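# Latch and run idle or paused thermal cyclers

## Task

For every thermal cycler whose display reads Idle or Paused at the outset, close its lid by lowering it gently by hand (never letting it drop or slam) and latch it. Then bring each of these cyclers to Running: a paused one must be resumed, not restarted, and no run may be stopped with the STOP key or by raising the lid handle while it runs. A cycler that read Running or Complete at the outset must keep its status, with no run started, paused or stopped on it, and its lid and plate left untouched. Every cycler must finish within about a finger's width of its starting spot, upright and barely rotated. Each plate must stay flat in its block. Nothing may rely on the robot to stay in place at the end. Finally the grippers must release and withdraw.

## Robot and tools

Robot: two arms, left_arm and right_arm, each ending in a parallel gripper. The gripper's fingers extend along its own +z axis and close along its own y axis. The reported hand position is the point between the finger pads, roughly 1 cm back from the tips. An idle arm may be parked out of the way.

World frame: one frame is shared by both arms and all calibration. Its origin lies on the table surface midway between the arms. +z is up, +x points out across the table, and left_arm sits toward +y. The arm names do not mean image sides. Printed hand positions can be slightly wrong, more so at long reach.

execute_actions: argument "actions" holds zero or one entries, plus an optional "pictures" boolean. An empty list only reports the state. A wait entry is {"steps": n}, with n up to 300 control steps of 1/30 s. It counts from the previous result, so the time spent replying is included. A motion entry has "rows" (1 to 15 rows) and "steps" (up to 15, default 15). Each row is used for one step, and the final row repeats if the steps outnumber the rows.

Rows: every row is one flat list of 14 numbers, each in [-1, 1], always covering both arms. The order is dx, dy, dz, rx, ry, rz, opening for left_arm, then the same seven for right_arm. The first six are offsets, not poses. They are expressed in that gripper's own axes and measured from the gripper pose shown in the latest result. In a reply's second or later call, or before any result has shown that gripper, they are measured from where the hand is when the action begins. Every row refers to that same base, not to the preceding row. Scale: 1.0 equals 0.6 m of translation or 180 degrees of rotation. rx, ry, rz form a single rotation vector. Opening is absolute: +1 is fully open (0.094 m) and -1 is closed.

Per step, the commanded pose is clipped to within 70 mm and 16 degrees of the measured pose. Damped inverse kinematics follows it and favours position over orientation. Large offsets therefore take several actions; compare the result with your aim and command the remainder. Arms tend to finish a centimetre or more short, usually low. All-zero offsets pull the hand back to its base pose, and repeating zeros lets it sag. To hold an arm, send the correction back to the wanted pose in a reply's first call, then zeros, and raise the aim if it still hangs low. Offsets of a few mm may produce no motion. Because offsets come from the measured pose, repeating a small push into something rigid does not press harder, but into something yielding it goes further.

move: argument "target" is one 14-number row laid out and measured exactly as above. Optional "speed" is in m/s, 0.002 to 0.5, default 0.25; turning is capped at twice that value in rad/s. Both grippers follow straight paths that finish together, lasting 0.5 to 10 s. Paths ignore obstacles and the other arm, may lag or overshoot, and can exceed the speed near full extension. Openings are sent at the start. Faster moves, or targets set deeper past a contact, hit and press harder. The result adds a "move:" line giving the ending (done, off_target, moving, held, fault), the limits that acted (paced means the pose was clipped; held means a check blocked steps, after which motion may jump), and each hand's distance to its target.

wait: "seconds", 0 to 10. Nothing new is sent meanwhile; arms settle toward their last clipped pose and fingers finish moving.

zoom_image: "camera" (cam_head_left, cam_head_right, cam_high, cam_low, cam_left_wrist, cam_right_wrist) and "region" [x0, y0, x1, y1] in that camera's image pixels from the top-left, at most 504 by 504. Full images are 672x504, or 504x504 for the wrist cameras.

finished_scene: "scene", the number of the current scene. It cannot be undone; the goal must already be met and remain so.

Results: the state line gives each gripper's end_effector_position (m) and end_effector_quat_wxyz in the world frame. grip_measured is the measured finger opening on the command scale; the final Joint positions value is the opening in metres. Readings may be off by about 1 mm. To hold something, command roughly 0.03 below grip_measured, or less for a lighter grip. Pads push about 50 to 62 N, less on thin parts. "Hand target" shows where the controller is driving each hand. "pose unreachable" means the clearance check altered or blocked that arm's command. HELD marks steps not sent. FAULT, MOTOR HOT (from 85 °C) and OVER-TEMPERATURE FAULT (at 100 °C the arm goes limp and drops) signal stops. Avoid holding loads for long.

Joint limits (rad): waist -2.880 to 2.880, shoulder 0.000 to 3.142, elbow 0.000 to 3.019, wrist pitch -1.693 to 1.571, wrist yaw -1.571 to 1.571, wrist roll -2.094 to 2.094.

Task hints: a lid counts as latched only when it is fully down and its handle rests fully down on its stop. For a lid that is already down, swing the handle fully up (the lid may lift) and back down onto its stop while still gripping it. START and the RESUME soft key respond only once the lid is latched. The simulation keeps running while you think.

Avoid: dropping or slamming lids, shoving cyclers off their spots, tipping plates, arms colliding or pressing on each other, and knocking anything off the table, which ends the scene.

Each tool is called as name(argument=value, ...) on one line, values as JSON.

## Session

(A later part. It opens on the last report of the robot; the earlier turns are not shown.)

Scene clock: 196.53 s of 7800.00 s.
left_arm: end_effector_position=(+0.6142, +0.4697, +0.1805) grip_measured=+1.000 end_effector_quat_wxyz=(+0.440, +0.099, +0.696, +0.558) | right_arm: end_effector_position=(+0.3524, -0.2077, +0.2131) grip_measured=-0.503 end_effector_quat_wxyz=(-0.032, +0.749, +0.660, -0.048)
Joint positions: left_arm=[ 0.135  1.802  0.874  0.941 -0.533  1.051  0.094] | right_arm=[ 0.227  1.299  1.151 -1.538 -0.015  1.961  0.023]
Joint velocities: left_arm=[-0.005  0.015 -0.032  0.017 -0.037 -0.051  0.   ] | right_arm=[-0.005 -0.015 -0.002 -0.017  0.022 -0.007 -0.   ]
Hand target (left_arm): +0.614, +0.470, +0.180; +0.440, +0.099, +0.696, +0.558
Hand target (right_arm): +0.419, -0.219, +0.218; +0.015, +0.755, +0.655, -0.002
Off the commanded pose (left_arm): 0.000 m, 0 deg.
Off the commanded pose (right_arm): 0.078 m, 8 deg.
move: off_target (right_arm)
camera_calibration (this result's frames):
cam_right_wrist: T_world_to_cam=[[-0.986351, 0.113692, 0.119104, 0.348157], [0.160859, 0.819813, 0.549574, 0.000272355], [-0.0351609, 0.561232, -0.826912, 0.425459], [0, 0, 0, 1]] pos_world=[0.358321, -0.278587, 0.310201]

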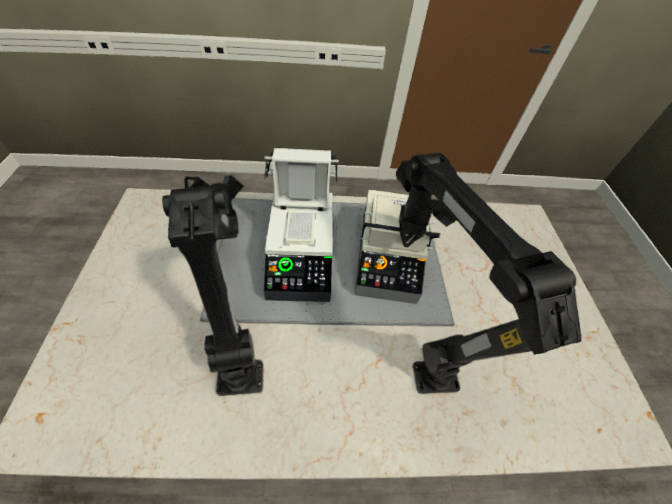

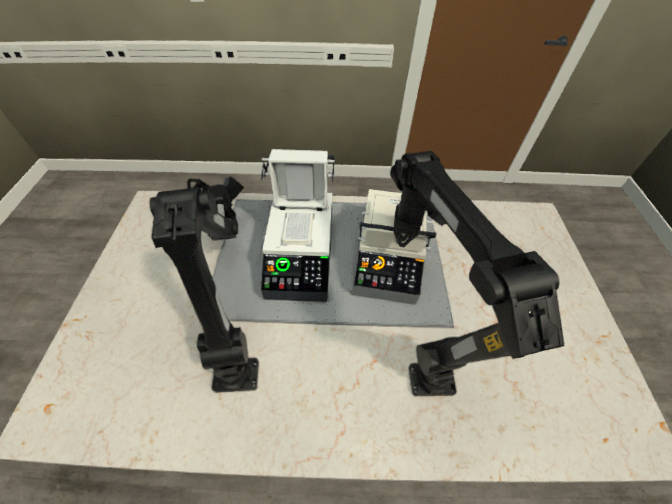

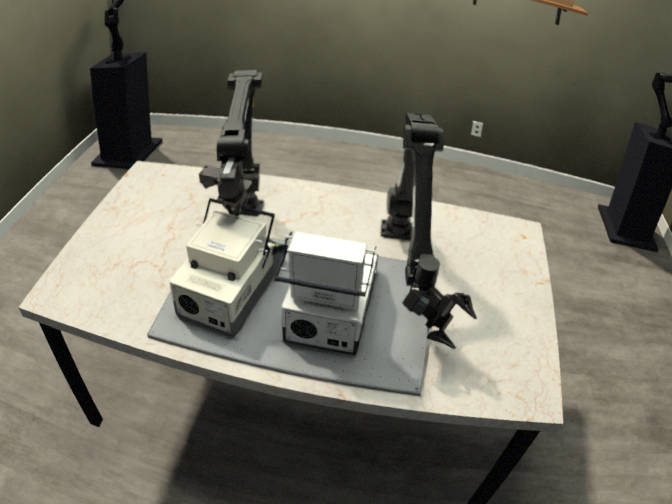

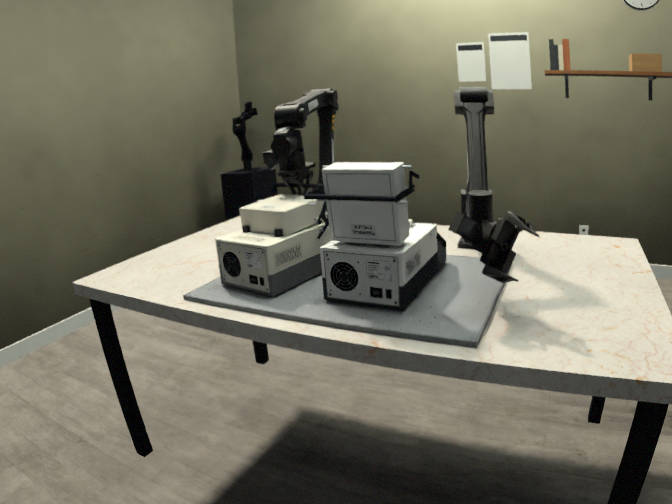

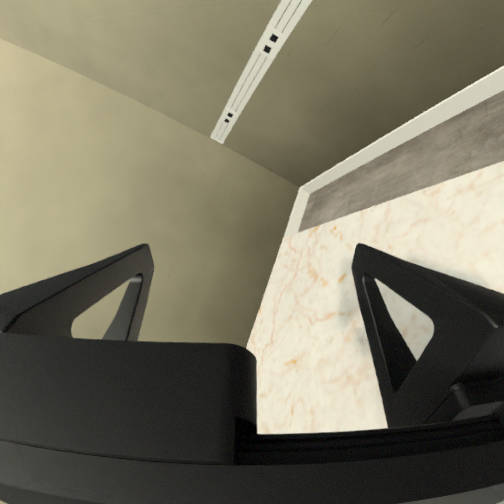

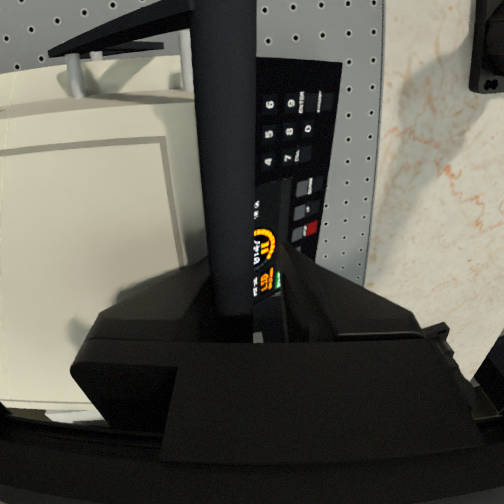

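move(target=[0,0,0,0,0,0,1,0,0,-0.02,-0.27,0,0,-0.5], speed=0.05)

move(target=[0,0,0,0,0,0,1,0,0.12,0.0,0,0,0,-0.5], speed=0.03)

zoom_image(camera="cam_high", region=[150, 130, 350, 300])

Scene clock: 214.60 s of 7800.00 s.
left_arm: end_effector_position=(+0.6142, +0.4697, +0.1805) grip_measured=+1.000 end_effector_quat_wxyz=(+0.440, +0.099, +0.696, +0.558) | right_arm: end_effector_position=(+0.3517, -0.2112, +0.2223) grip_measured=-0.501 end_effector_quat_wxyz=(+0.272, +0.709, +0.613, +0.219)
Joint positions: left_arm=[ 0.135  1.802  0.874  0.941 -0.533  1.051  0.094] | right_arm=[ 0.429  0.826  0.716 -0.857  0.405  2.054  0.023]
Joint velocities: left_arm=[-0.005 -0.015 -0.017  0.002 -0.022  0.007  0.   ] | right_arm=[-0.005 -0.024 -0.007 -0.002  0.022 -0.051 -0.   ]
Hand target (left_arm): +0.614, +0.470, +0.180; +0.440, +0.099, +0.696, +0.558
Hand target (right_arm): +0.354, -0.208, +0.226; +0.277, +0.701, +0.616, +0.231
Off the commanded pose (left_arm): 0.000 m, 0 deg.
Off the commanded pose (right_arm): 0.005 m, 2 deg.
After step 90, 6.33 s passed at rest.
move: done
camera_calibration (this result's frames):
cam_right_wrist: T_world_to_cam=[[-0.756802, 0.0877475, -0.647728, 0.431023], [-0.252351, 0.874898, 0.413368, 0.185498], [0.602968, 0.476292, -0.639981, 0.151066], [0, 0, 0, 1]] pos_world=[0.281922, -0.272064, 0.299186]

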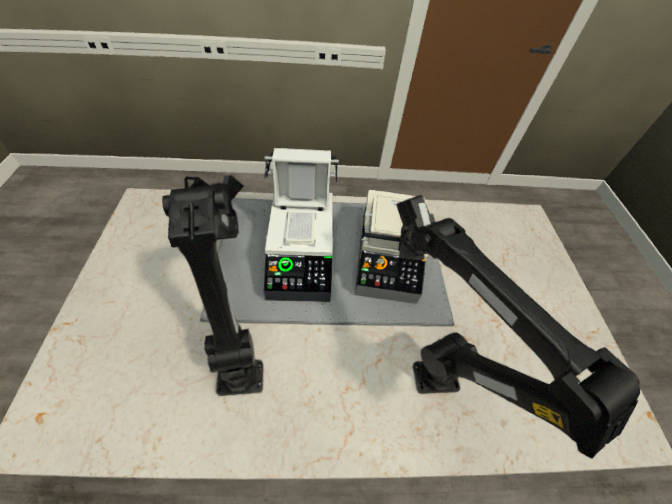

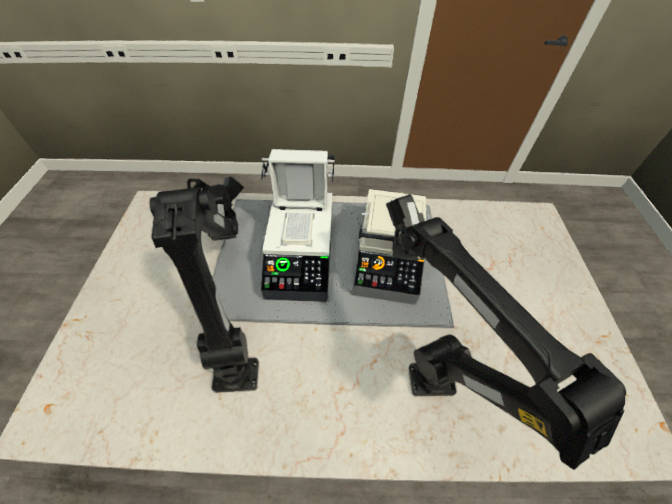

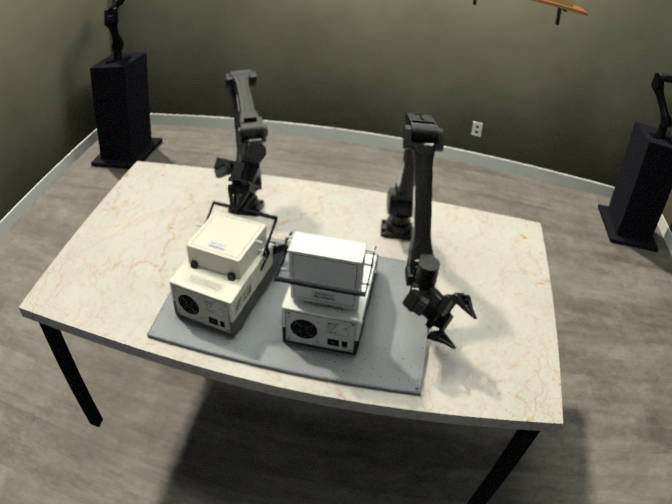

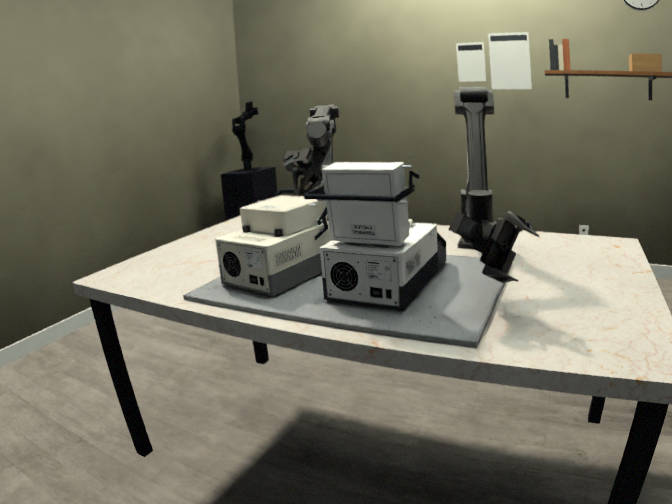

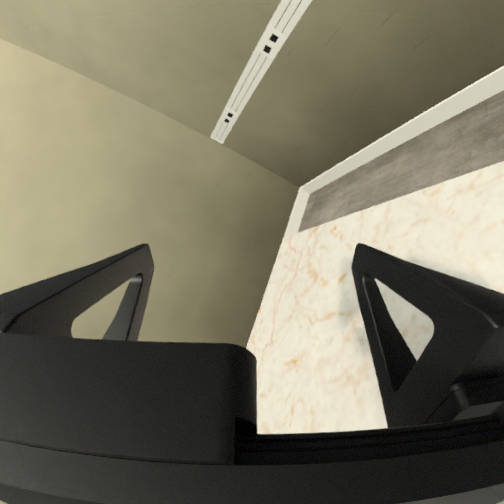

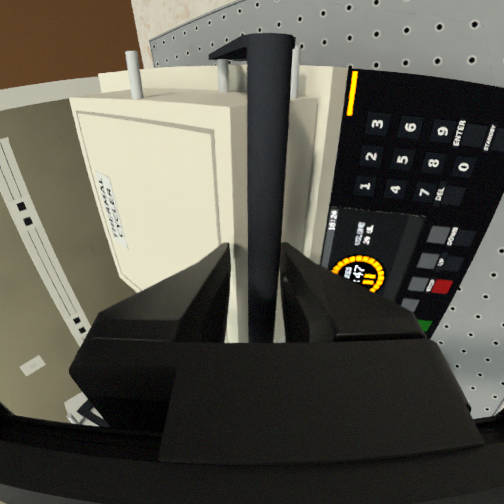

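Scene clock: 217.23 s of 7800.00 s.
left_arm: end_effector_position=(+0.6142, +0.4697, +0.1805) grip_measured=+1.000 end_effector_quat_wxyz=(+0.440, +0.099, +0.696, +0.558) | right_arm: end_effector_position=(+0.3741, -0.2178, +0.2327) grip_measured=-0.500 end_effector_quat_wxyz=(+0.249, +0.712, +0.628, +0.192)
Joint positions: left_arm=[ 0.135  1.802  0.874  0.941 -0.533  1.051  0.094] | right_arm=[ 0.35   0.913  0.812 -0.913  0.333  1.988  0.024]
Joint velocities: left_arm=[-0.005  0.005  0.027 -0.002 -0.022 -0.051  0.   ] | right_arm=[ 0.005 -0.015 -0.017 -0.017 -0.022  0.007 -0.002]
Hand target (left_arm): +0.614, +0.470, +0.180; +0.440, +0.099, +0.696, +0.558
Hand target (right_arm): +0.402, -0.219, +0.269; +0.272, +0.709, +0.613, +0.218
Off the commanded pose (left_arm): 0.000 m, 0 deg.
Off the commanded pose (right_arm): 0.048 m, 4 deg.
move: off_target (right_arm)
camera_calibration (this result's frames):
cam_right_wrist: T_world_to_cam=[[-0.804397, 0.0749737, -0.589342, 0.4567], [-0.230912, 0.87455, 0.42643, 0.181457], [0.54738, 0.479105, -0.686173, 0.179492], [0, 0, 0, 1]] pos_world=[0.311018, -0.278929, 0.314937]

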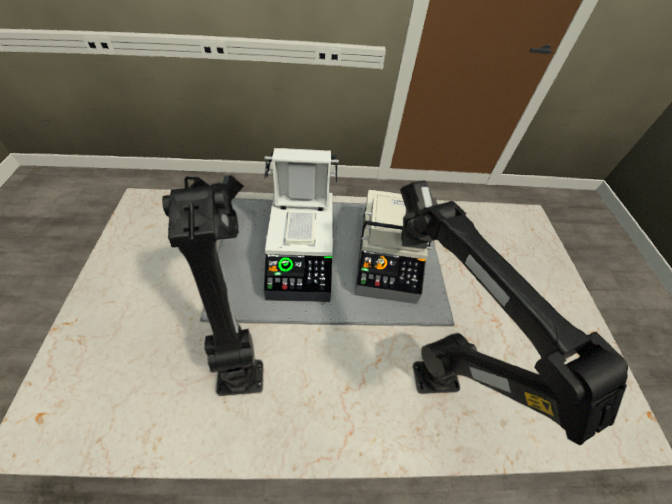

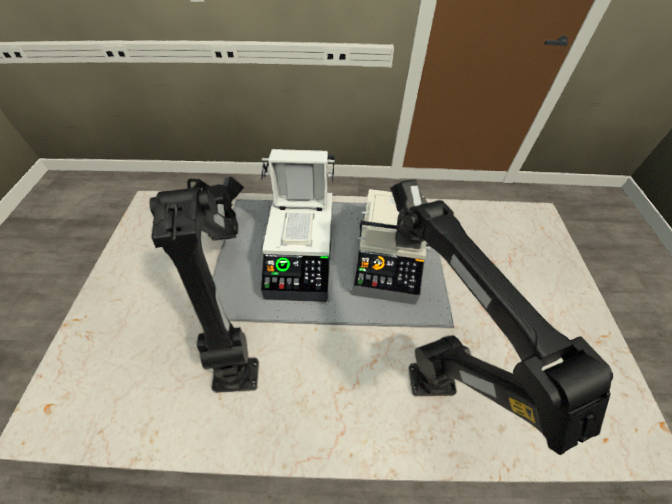

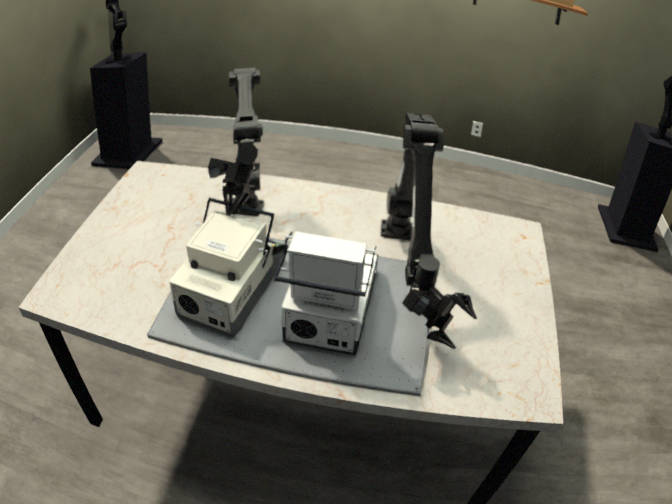

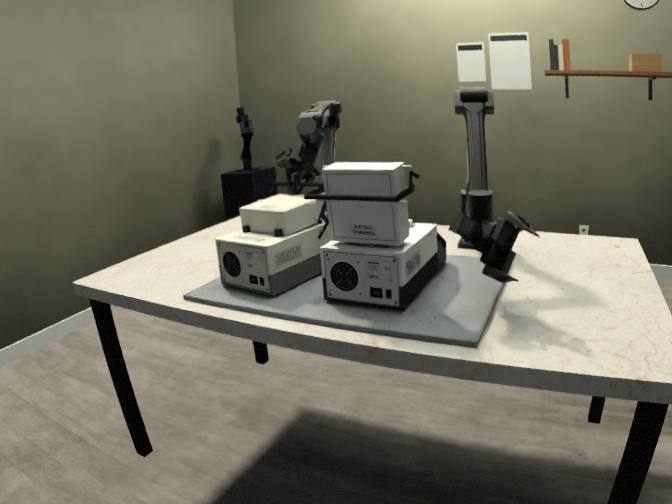

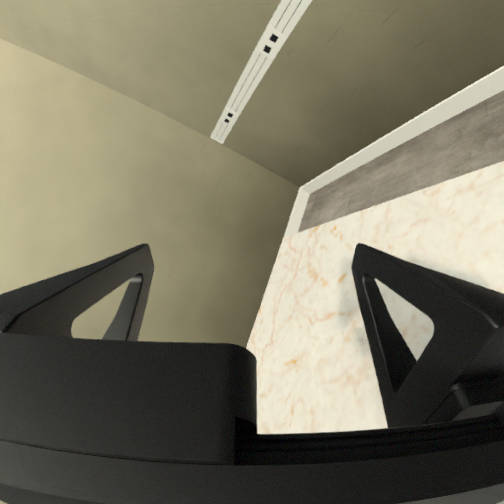

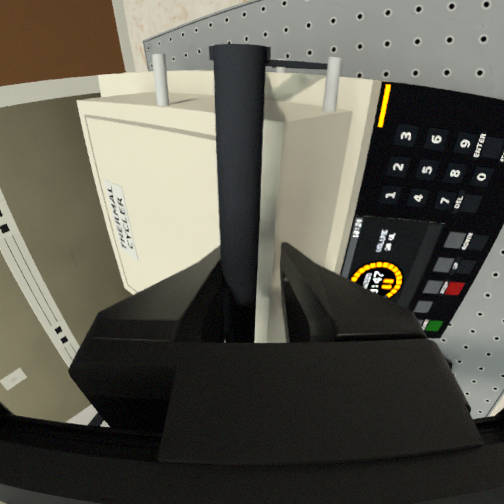

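Region (150, 130, 350, 300) of cam_high's 672x504 image, scaled by 2.520, with more detail than that image has; it fills the top 428 rows of this view, and the rest is white.

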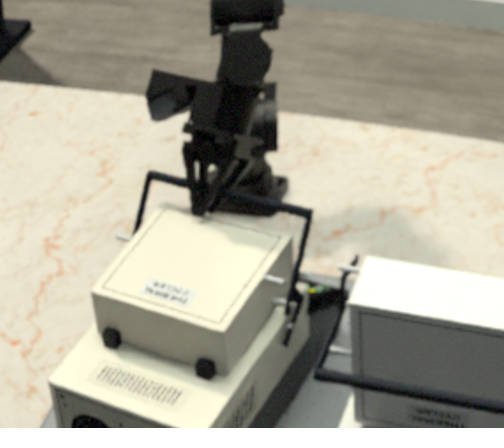

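move(target=[0,0,0,0,0,0,1,0,0.13,-0.015,0,0,0,-0.5], speed=0.03)

zoom_image(camera="cam_high", region=[150, 130, 350, 300])

Scene clock: 225.50 s of 7800.00 s.
left_arm: end_effector_position=(+0.6142, +0.4697, +0.1805) grip_measured=+1.000 end_effector_quat_wxyz=(+0.440, +0.099, +0.696, +0.558) | right_arm: end_effector_position=(+0.3775, -0.2180, +0.2341) grip_measured=-0.498 end_effector_quat_wxyz=(+0.204, +0.715, +0.653, +0.144)
Joint positions: left_arm=[ 0.135  1.802  0.874  0.941 -0.533  1.051  0.094] | right_arm=[ 0.313  0.994  0.907 -1.048  0.262  1.953  0.024]
Joint velocities: left_arm=[ 0.005 -0.005 -0.012 -0.007  0.022 -0.051  0.   ] | right_arm=[-0.005 -0.005 -0.017 -0.017  0.007  0.007  0.   ]
Hand target (left_arm): +0.614, +0.470, +0.180; +0.440, +0.099, +0.696, +0.558
Hand target (right_arm): +0.422, -0.225, +0.287; +0.250, +0.713, +0.626, +0.190
Off the commanded pose (left_arm): 0.000 m, 0 deg.
Off the commanded pose (right_arm): 0.075 m, 8 deg.
After step 90, 2.43 s passed at rest.
move: off_target (right_arm)
camera_calibration (this result's frames):
cam_right_wrist: T_world_to_cam=[[-0.880247, 0.0504778, -0.471824, 0.456025], [-0.192647, 0.870678, 0.452555, 0.160418], [0.433651, 0.489256, -0.756687, 0.240412], [0, 0, 0, 1]] pos_world=[0.328064, -0.280314, 0.324482]

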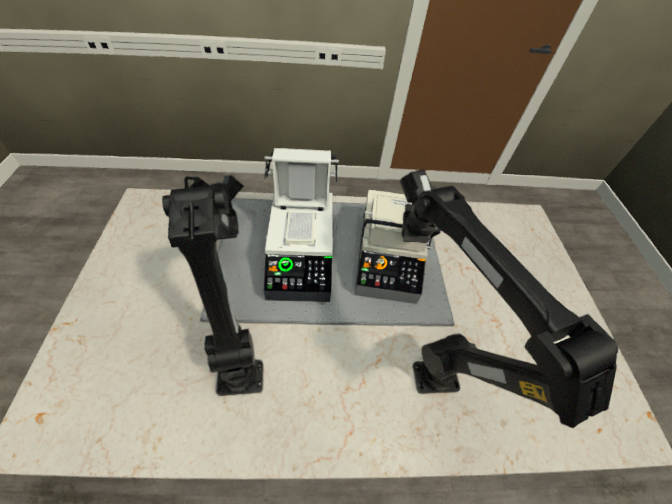

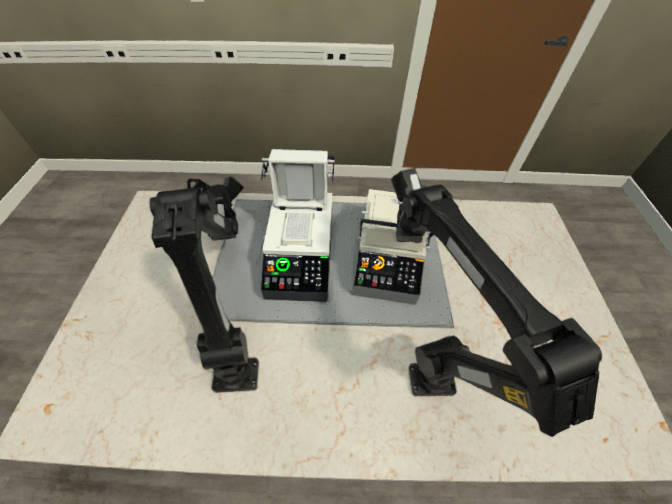

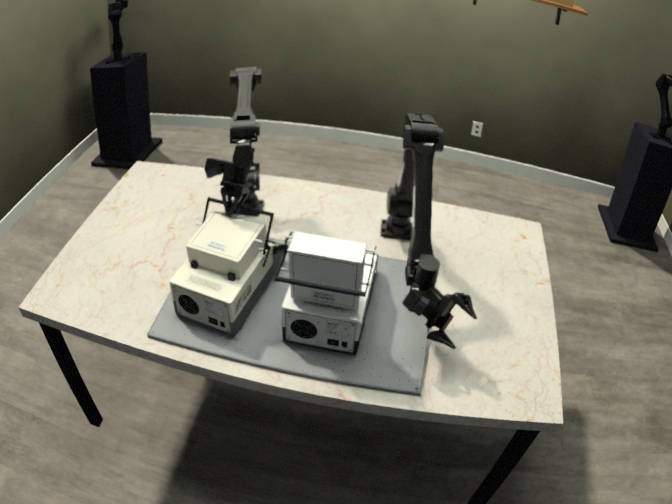

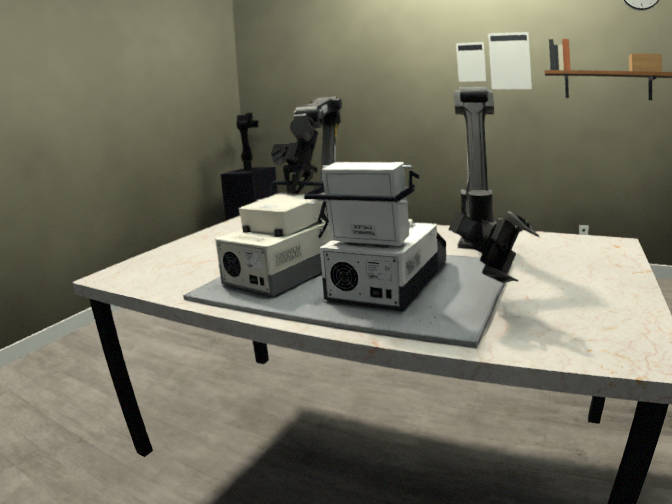

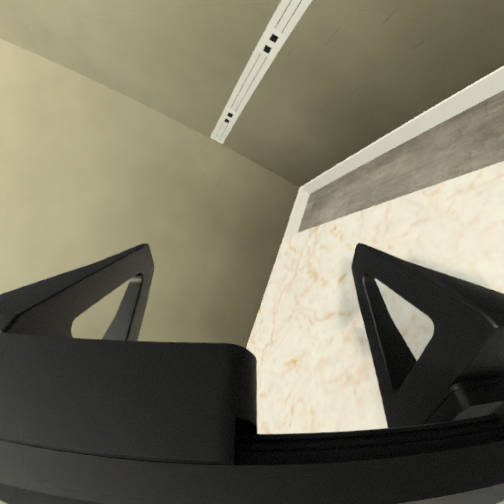

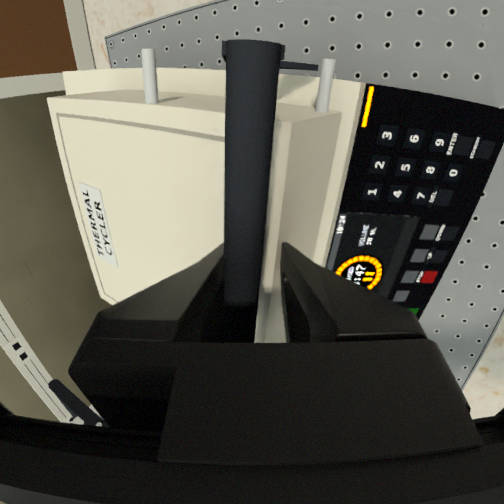

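Region (150, 130, 350, 300) of cam_high's 672x504 image, scaled by 2.520, with more detail than that image has; it fills the top 428 rows of this view, and the rest is white.

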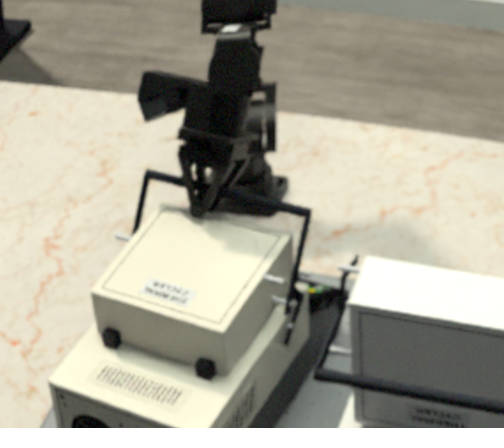

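move(target=[0,0,0,0,0,0,1,0,0,-0.03,0,0,0,-0.5], speed=0.03)

move(target=[0,0,0,0,0,0,1,0,0.12,0.02,0,0,0,-0.5], speed=0.03)

zoom_image(camera="cam_high", region=[150, 130, 350, 300])

Scene clock: 237.30 s of 7800.00 s.
left_arm: end_effector_position=(+0.6142, +0.4697, +0.1805) grip_measured=+1.000 end_effector_quat_wxyz=(+0.440, +0.099, +0.696, +0.558) | right_arm: end_effector_position=(+0.3750, -0.2178, +0.2328) grip_measured=-0.498 end_effector_quat_wxyz=(+0.201, +0.718, +0.651, +0.141)
Joint positions: left_arm=[ 0.135  1.802  0.874  0.941 -0.533  1.051  0.094] | right_arm=[ 0.316  0.993  0.905 -1.056  0.263  1.965  0.024]
Joint velocities: left_arm=[ 0.005 -0.015  0.007 -0.017 -0.007 -0.022  0.   ] | right_arm=[-0.005 -0.005  0.017  0.002 -0.037  0.037 -0.001]
Hand target (left_arm): +0.614, +0.470, +0.180; +0.440, +0.099, +0.696, +0.558
Hand target (right_arm): +0.369, -0.217, +0.249; +0.204, +0.715, +0.653, +0.144
Off the commanded pose (left_arm): 0.000 m, 0 deg.
Off the commanded pose (right_arm): 0.018 m, 1 deg.
After step 90, 7.97 s passed at rest.
move: off_target (right_arm)
camera_calibration (this result's frames):
cam_right_wrist: T_world_to_cam=[[-0.883126, 0.05768, -0.465576, 0.454377], [-0.183006, 0.871433, 0.455096, 0.15635], [0.431968, 0.487111, -0.75903, 0.241117], [0, 0, 0, 1]] pos_world=[0.32573, -0.279908, 0.323408]

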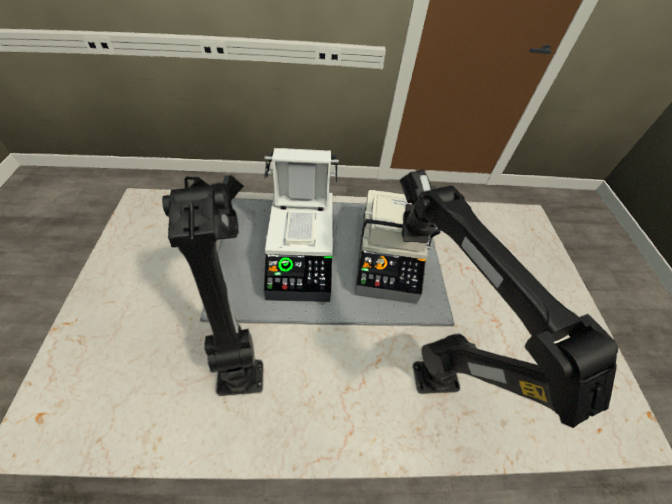

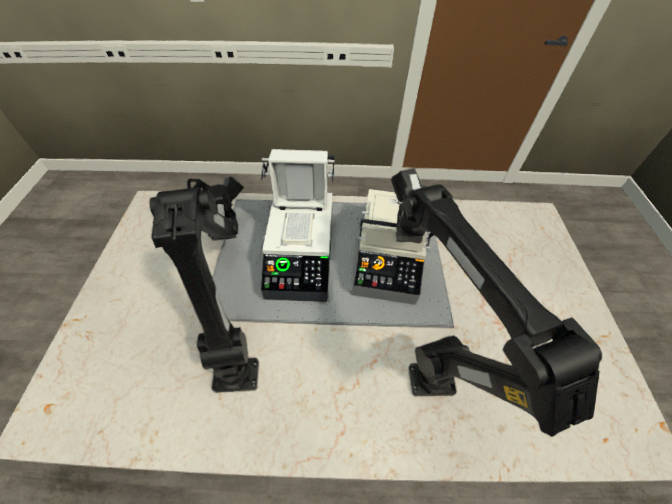

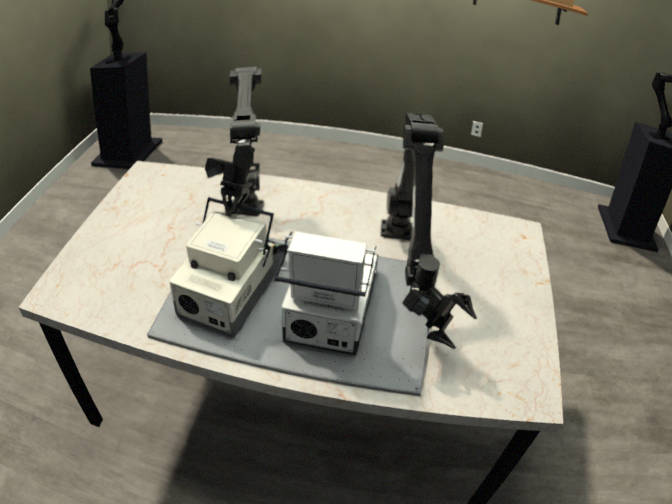

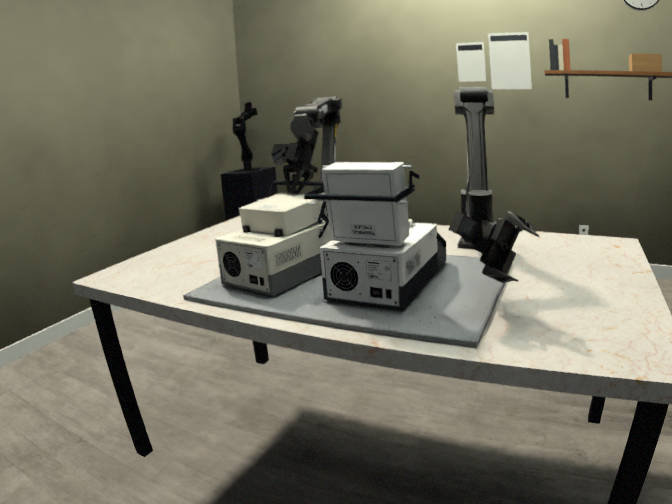

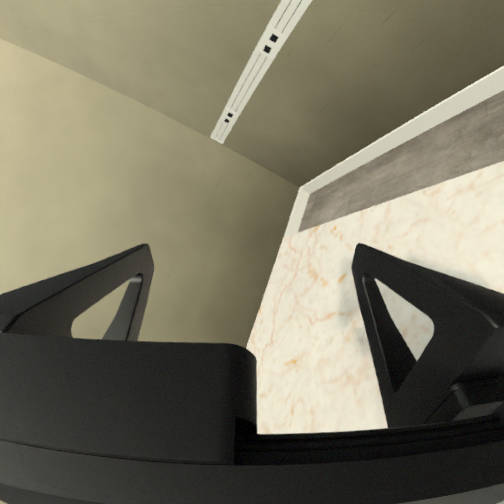

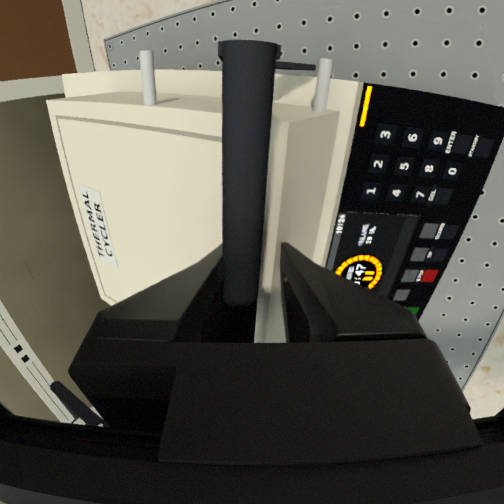

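Scene clock: 239.97 s of 7800.00 s.
left_arm: end_effector_position=(+0.6142, +0.4697, +0.1805) grip_measured=+1.000 end_effector_quat_wxyz=(+0.440, +0.099, +0.696, +0.558) | right_arm: end_effector_position=(+0.3798, -0.2181, +0.2331) grip_measured=-0.498 end_effector_quat_wxyz=(+0.160, +0.716, +0.672, +0.105)
Joint positions: left_arm=[ 0.135  1.802  0.874  0.941 -0.533  1.051  0.094] | right_arm=[ 0.281  1.065  0.98  -1.154  0.2    1.919  0.024]
Joint velocities: left_arm=[-0.005 -0.005 -0.027  0.017  0.051 -0.007  0.   ] | right_arm=[ 0.015 -0.005  0.012 -0.007 -0.037 -0.037  0.   ]
Hand target (left_arm): +0.614, +0.470, +0.180; +0.440, +0.099, +0.696, +0.558
Hand target (right_arm): +0.435, -0.225, +0.257; +0.202, +0.719, +0.650, +0.139
Off the commanded pose (left_arm): 0.000 m, 0 deg.
Off the commanded pose (right_arm): 0.068 m, 7 deg.
move: off_target (right_arm)
camera_calibration (this result's frames):
cam_right_wrist: T_world_to_cam=[[-0.931374, 0.0328165, -0.362581, 0.447718], [-0.156007, 0.86388, 0.478929, 0.139853], [0.328943, 0.502627, -0.799476, 0.291366], [0, 0, 0, 1]] pos_world=[0.342968, -0.281957, 0.328295]

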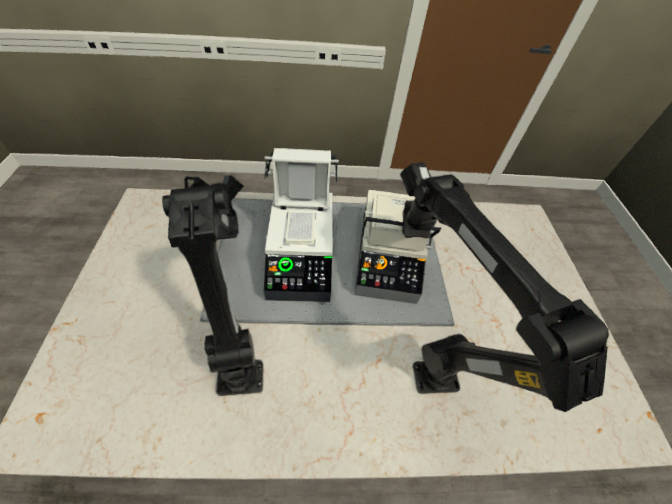

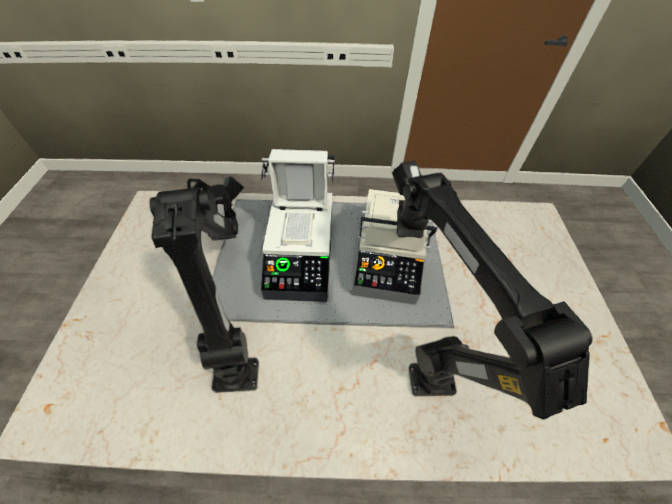

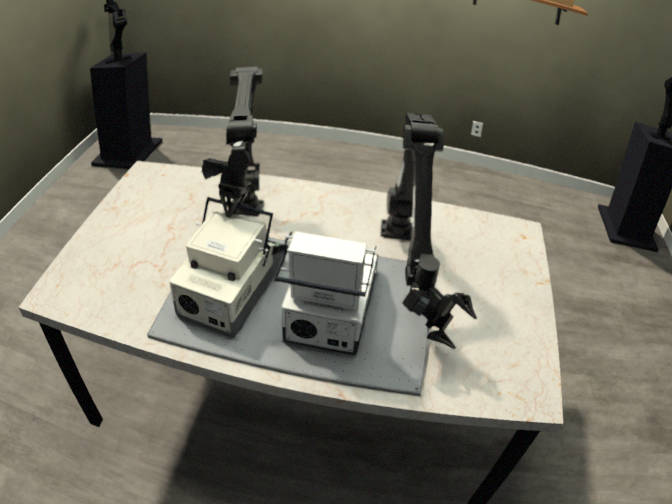

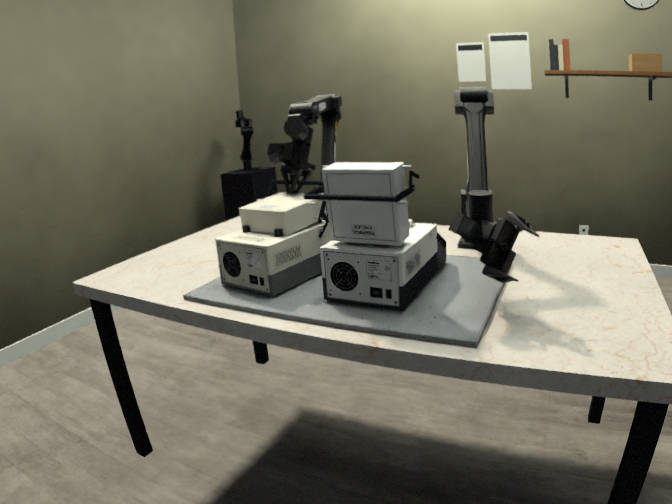

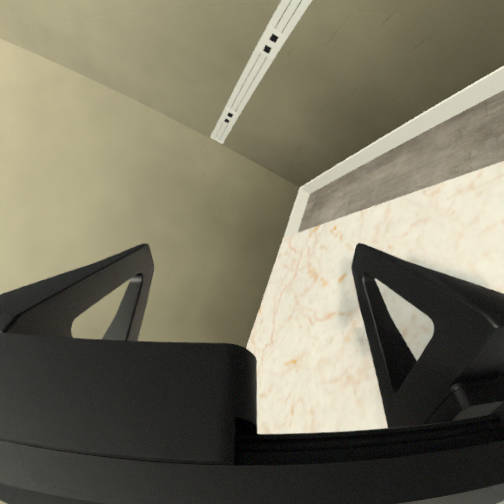

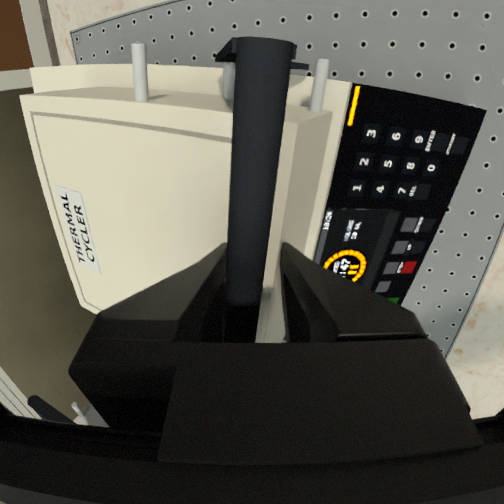

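Region (150, 130, 350, 300) of cam_high's 672x504 image, scaled by 2.520, with more detail than that image has; it fills the top 428 rows of this view, and the rest is white.

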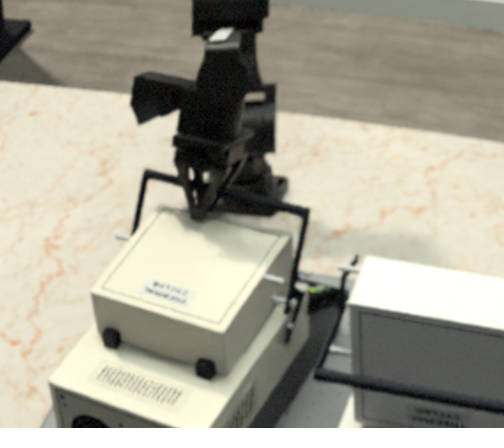

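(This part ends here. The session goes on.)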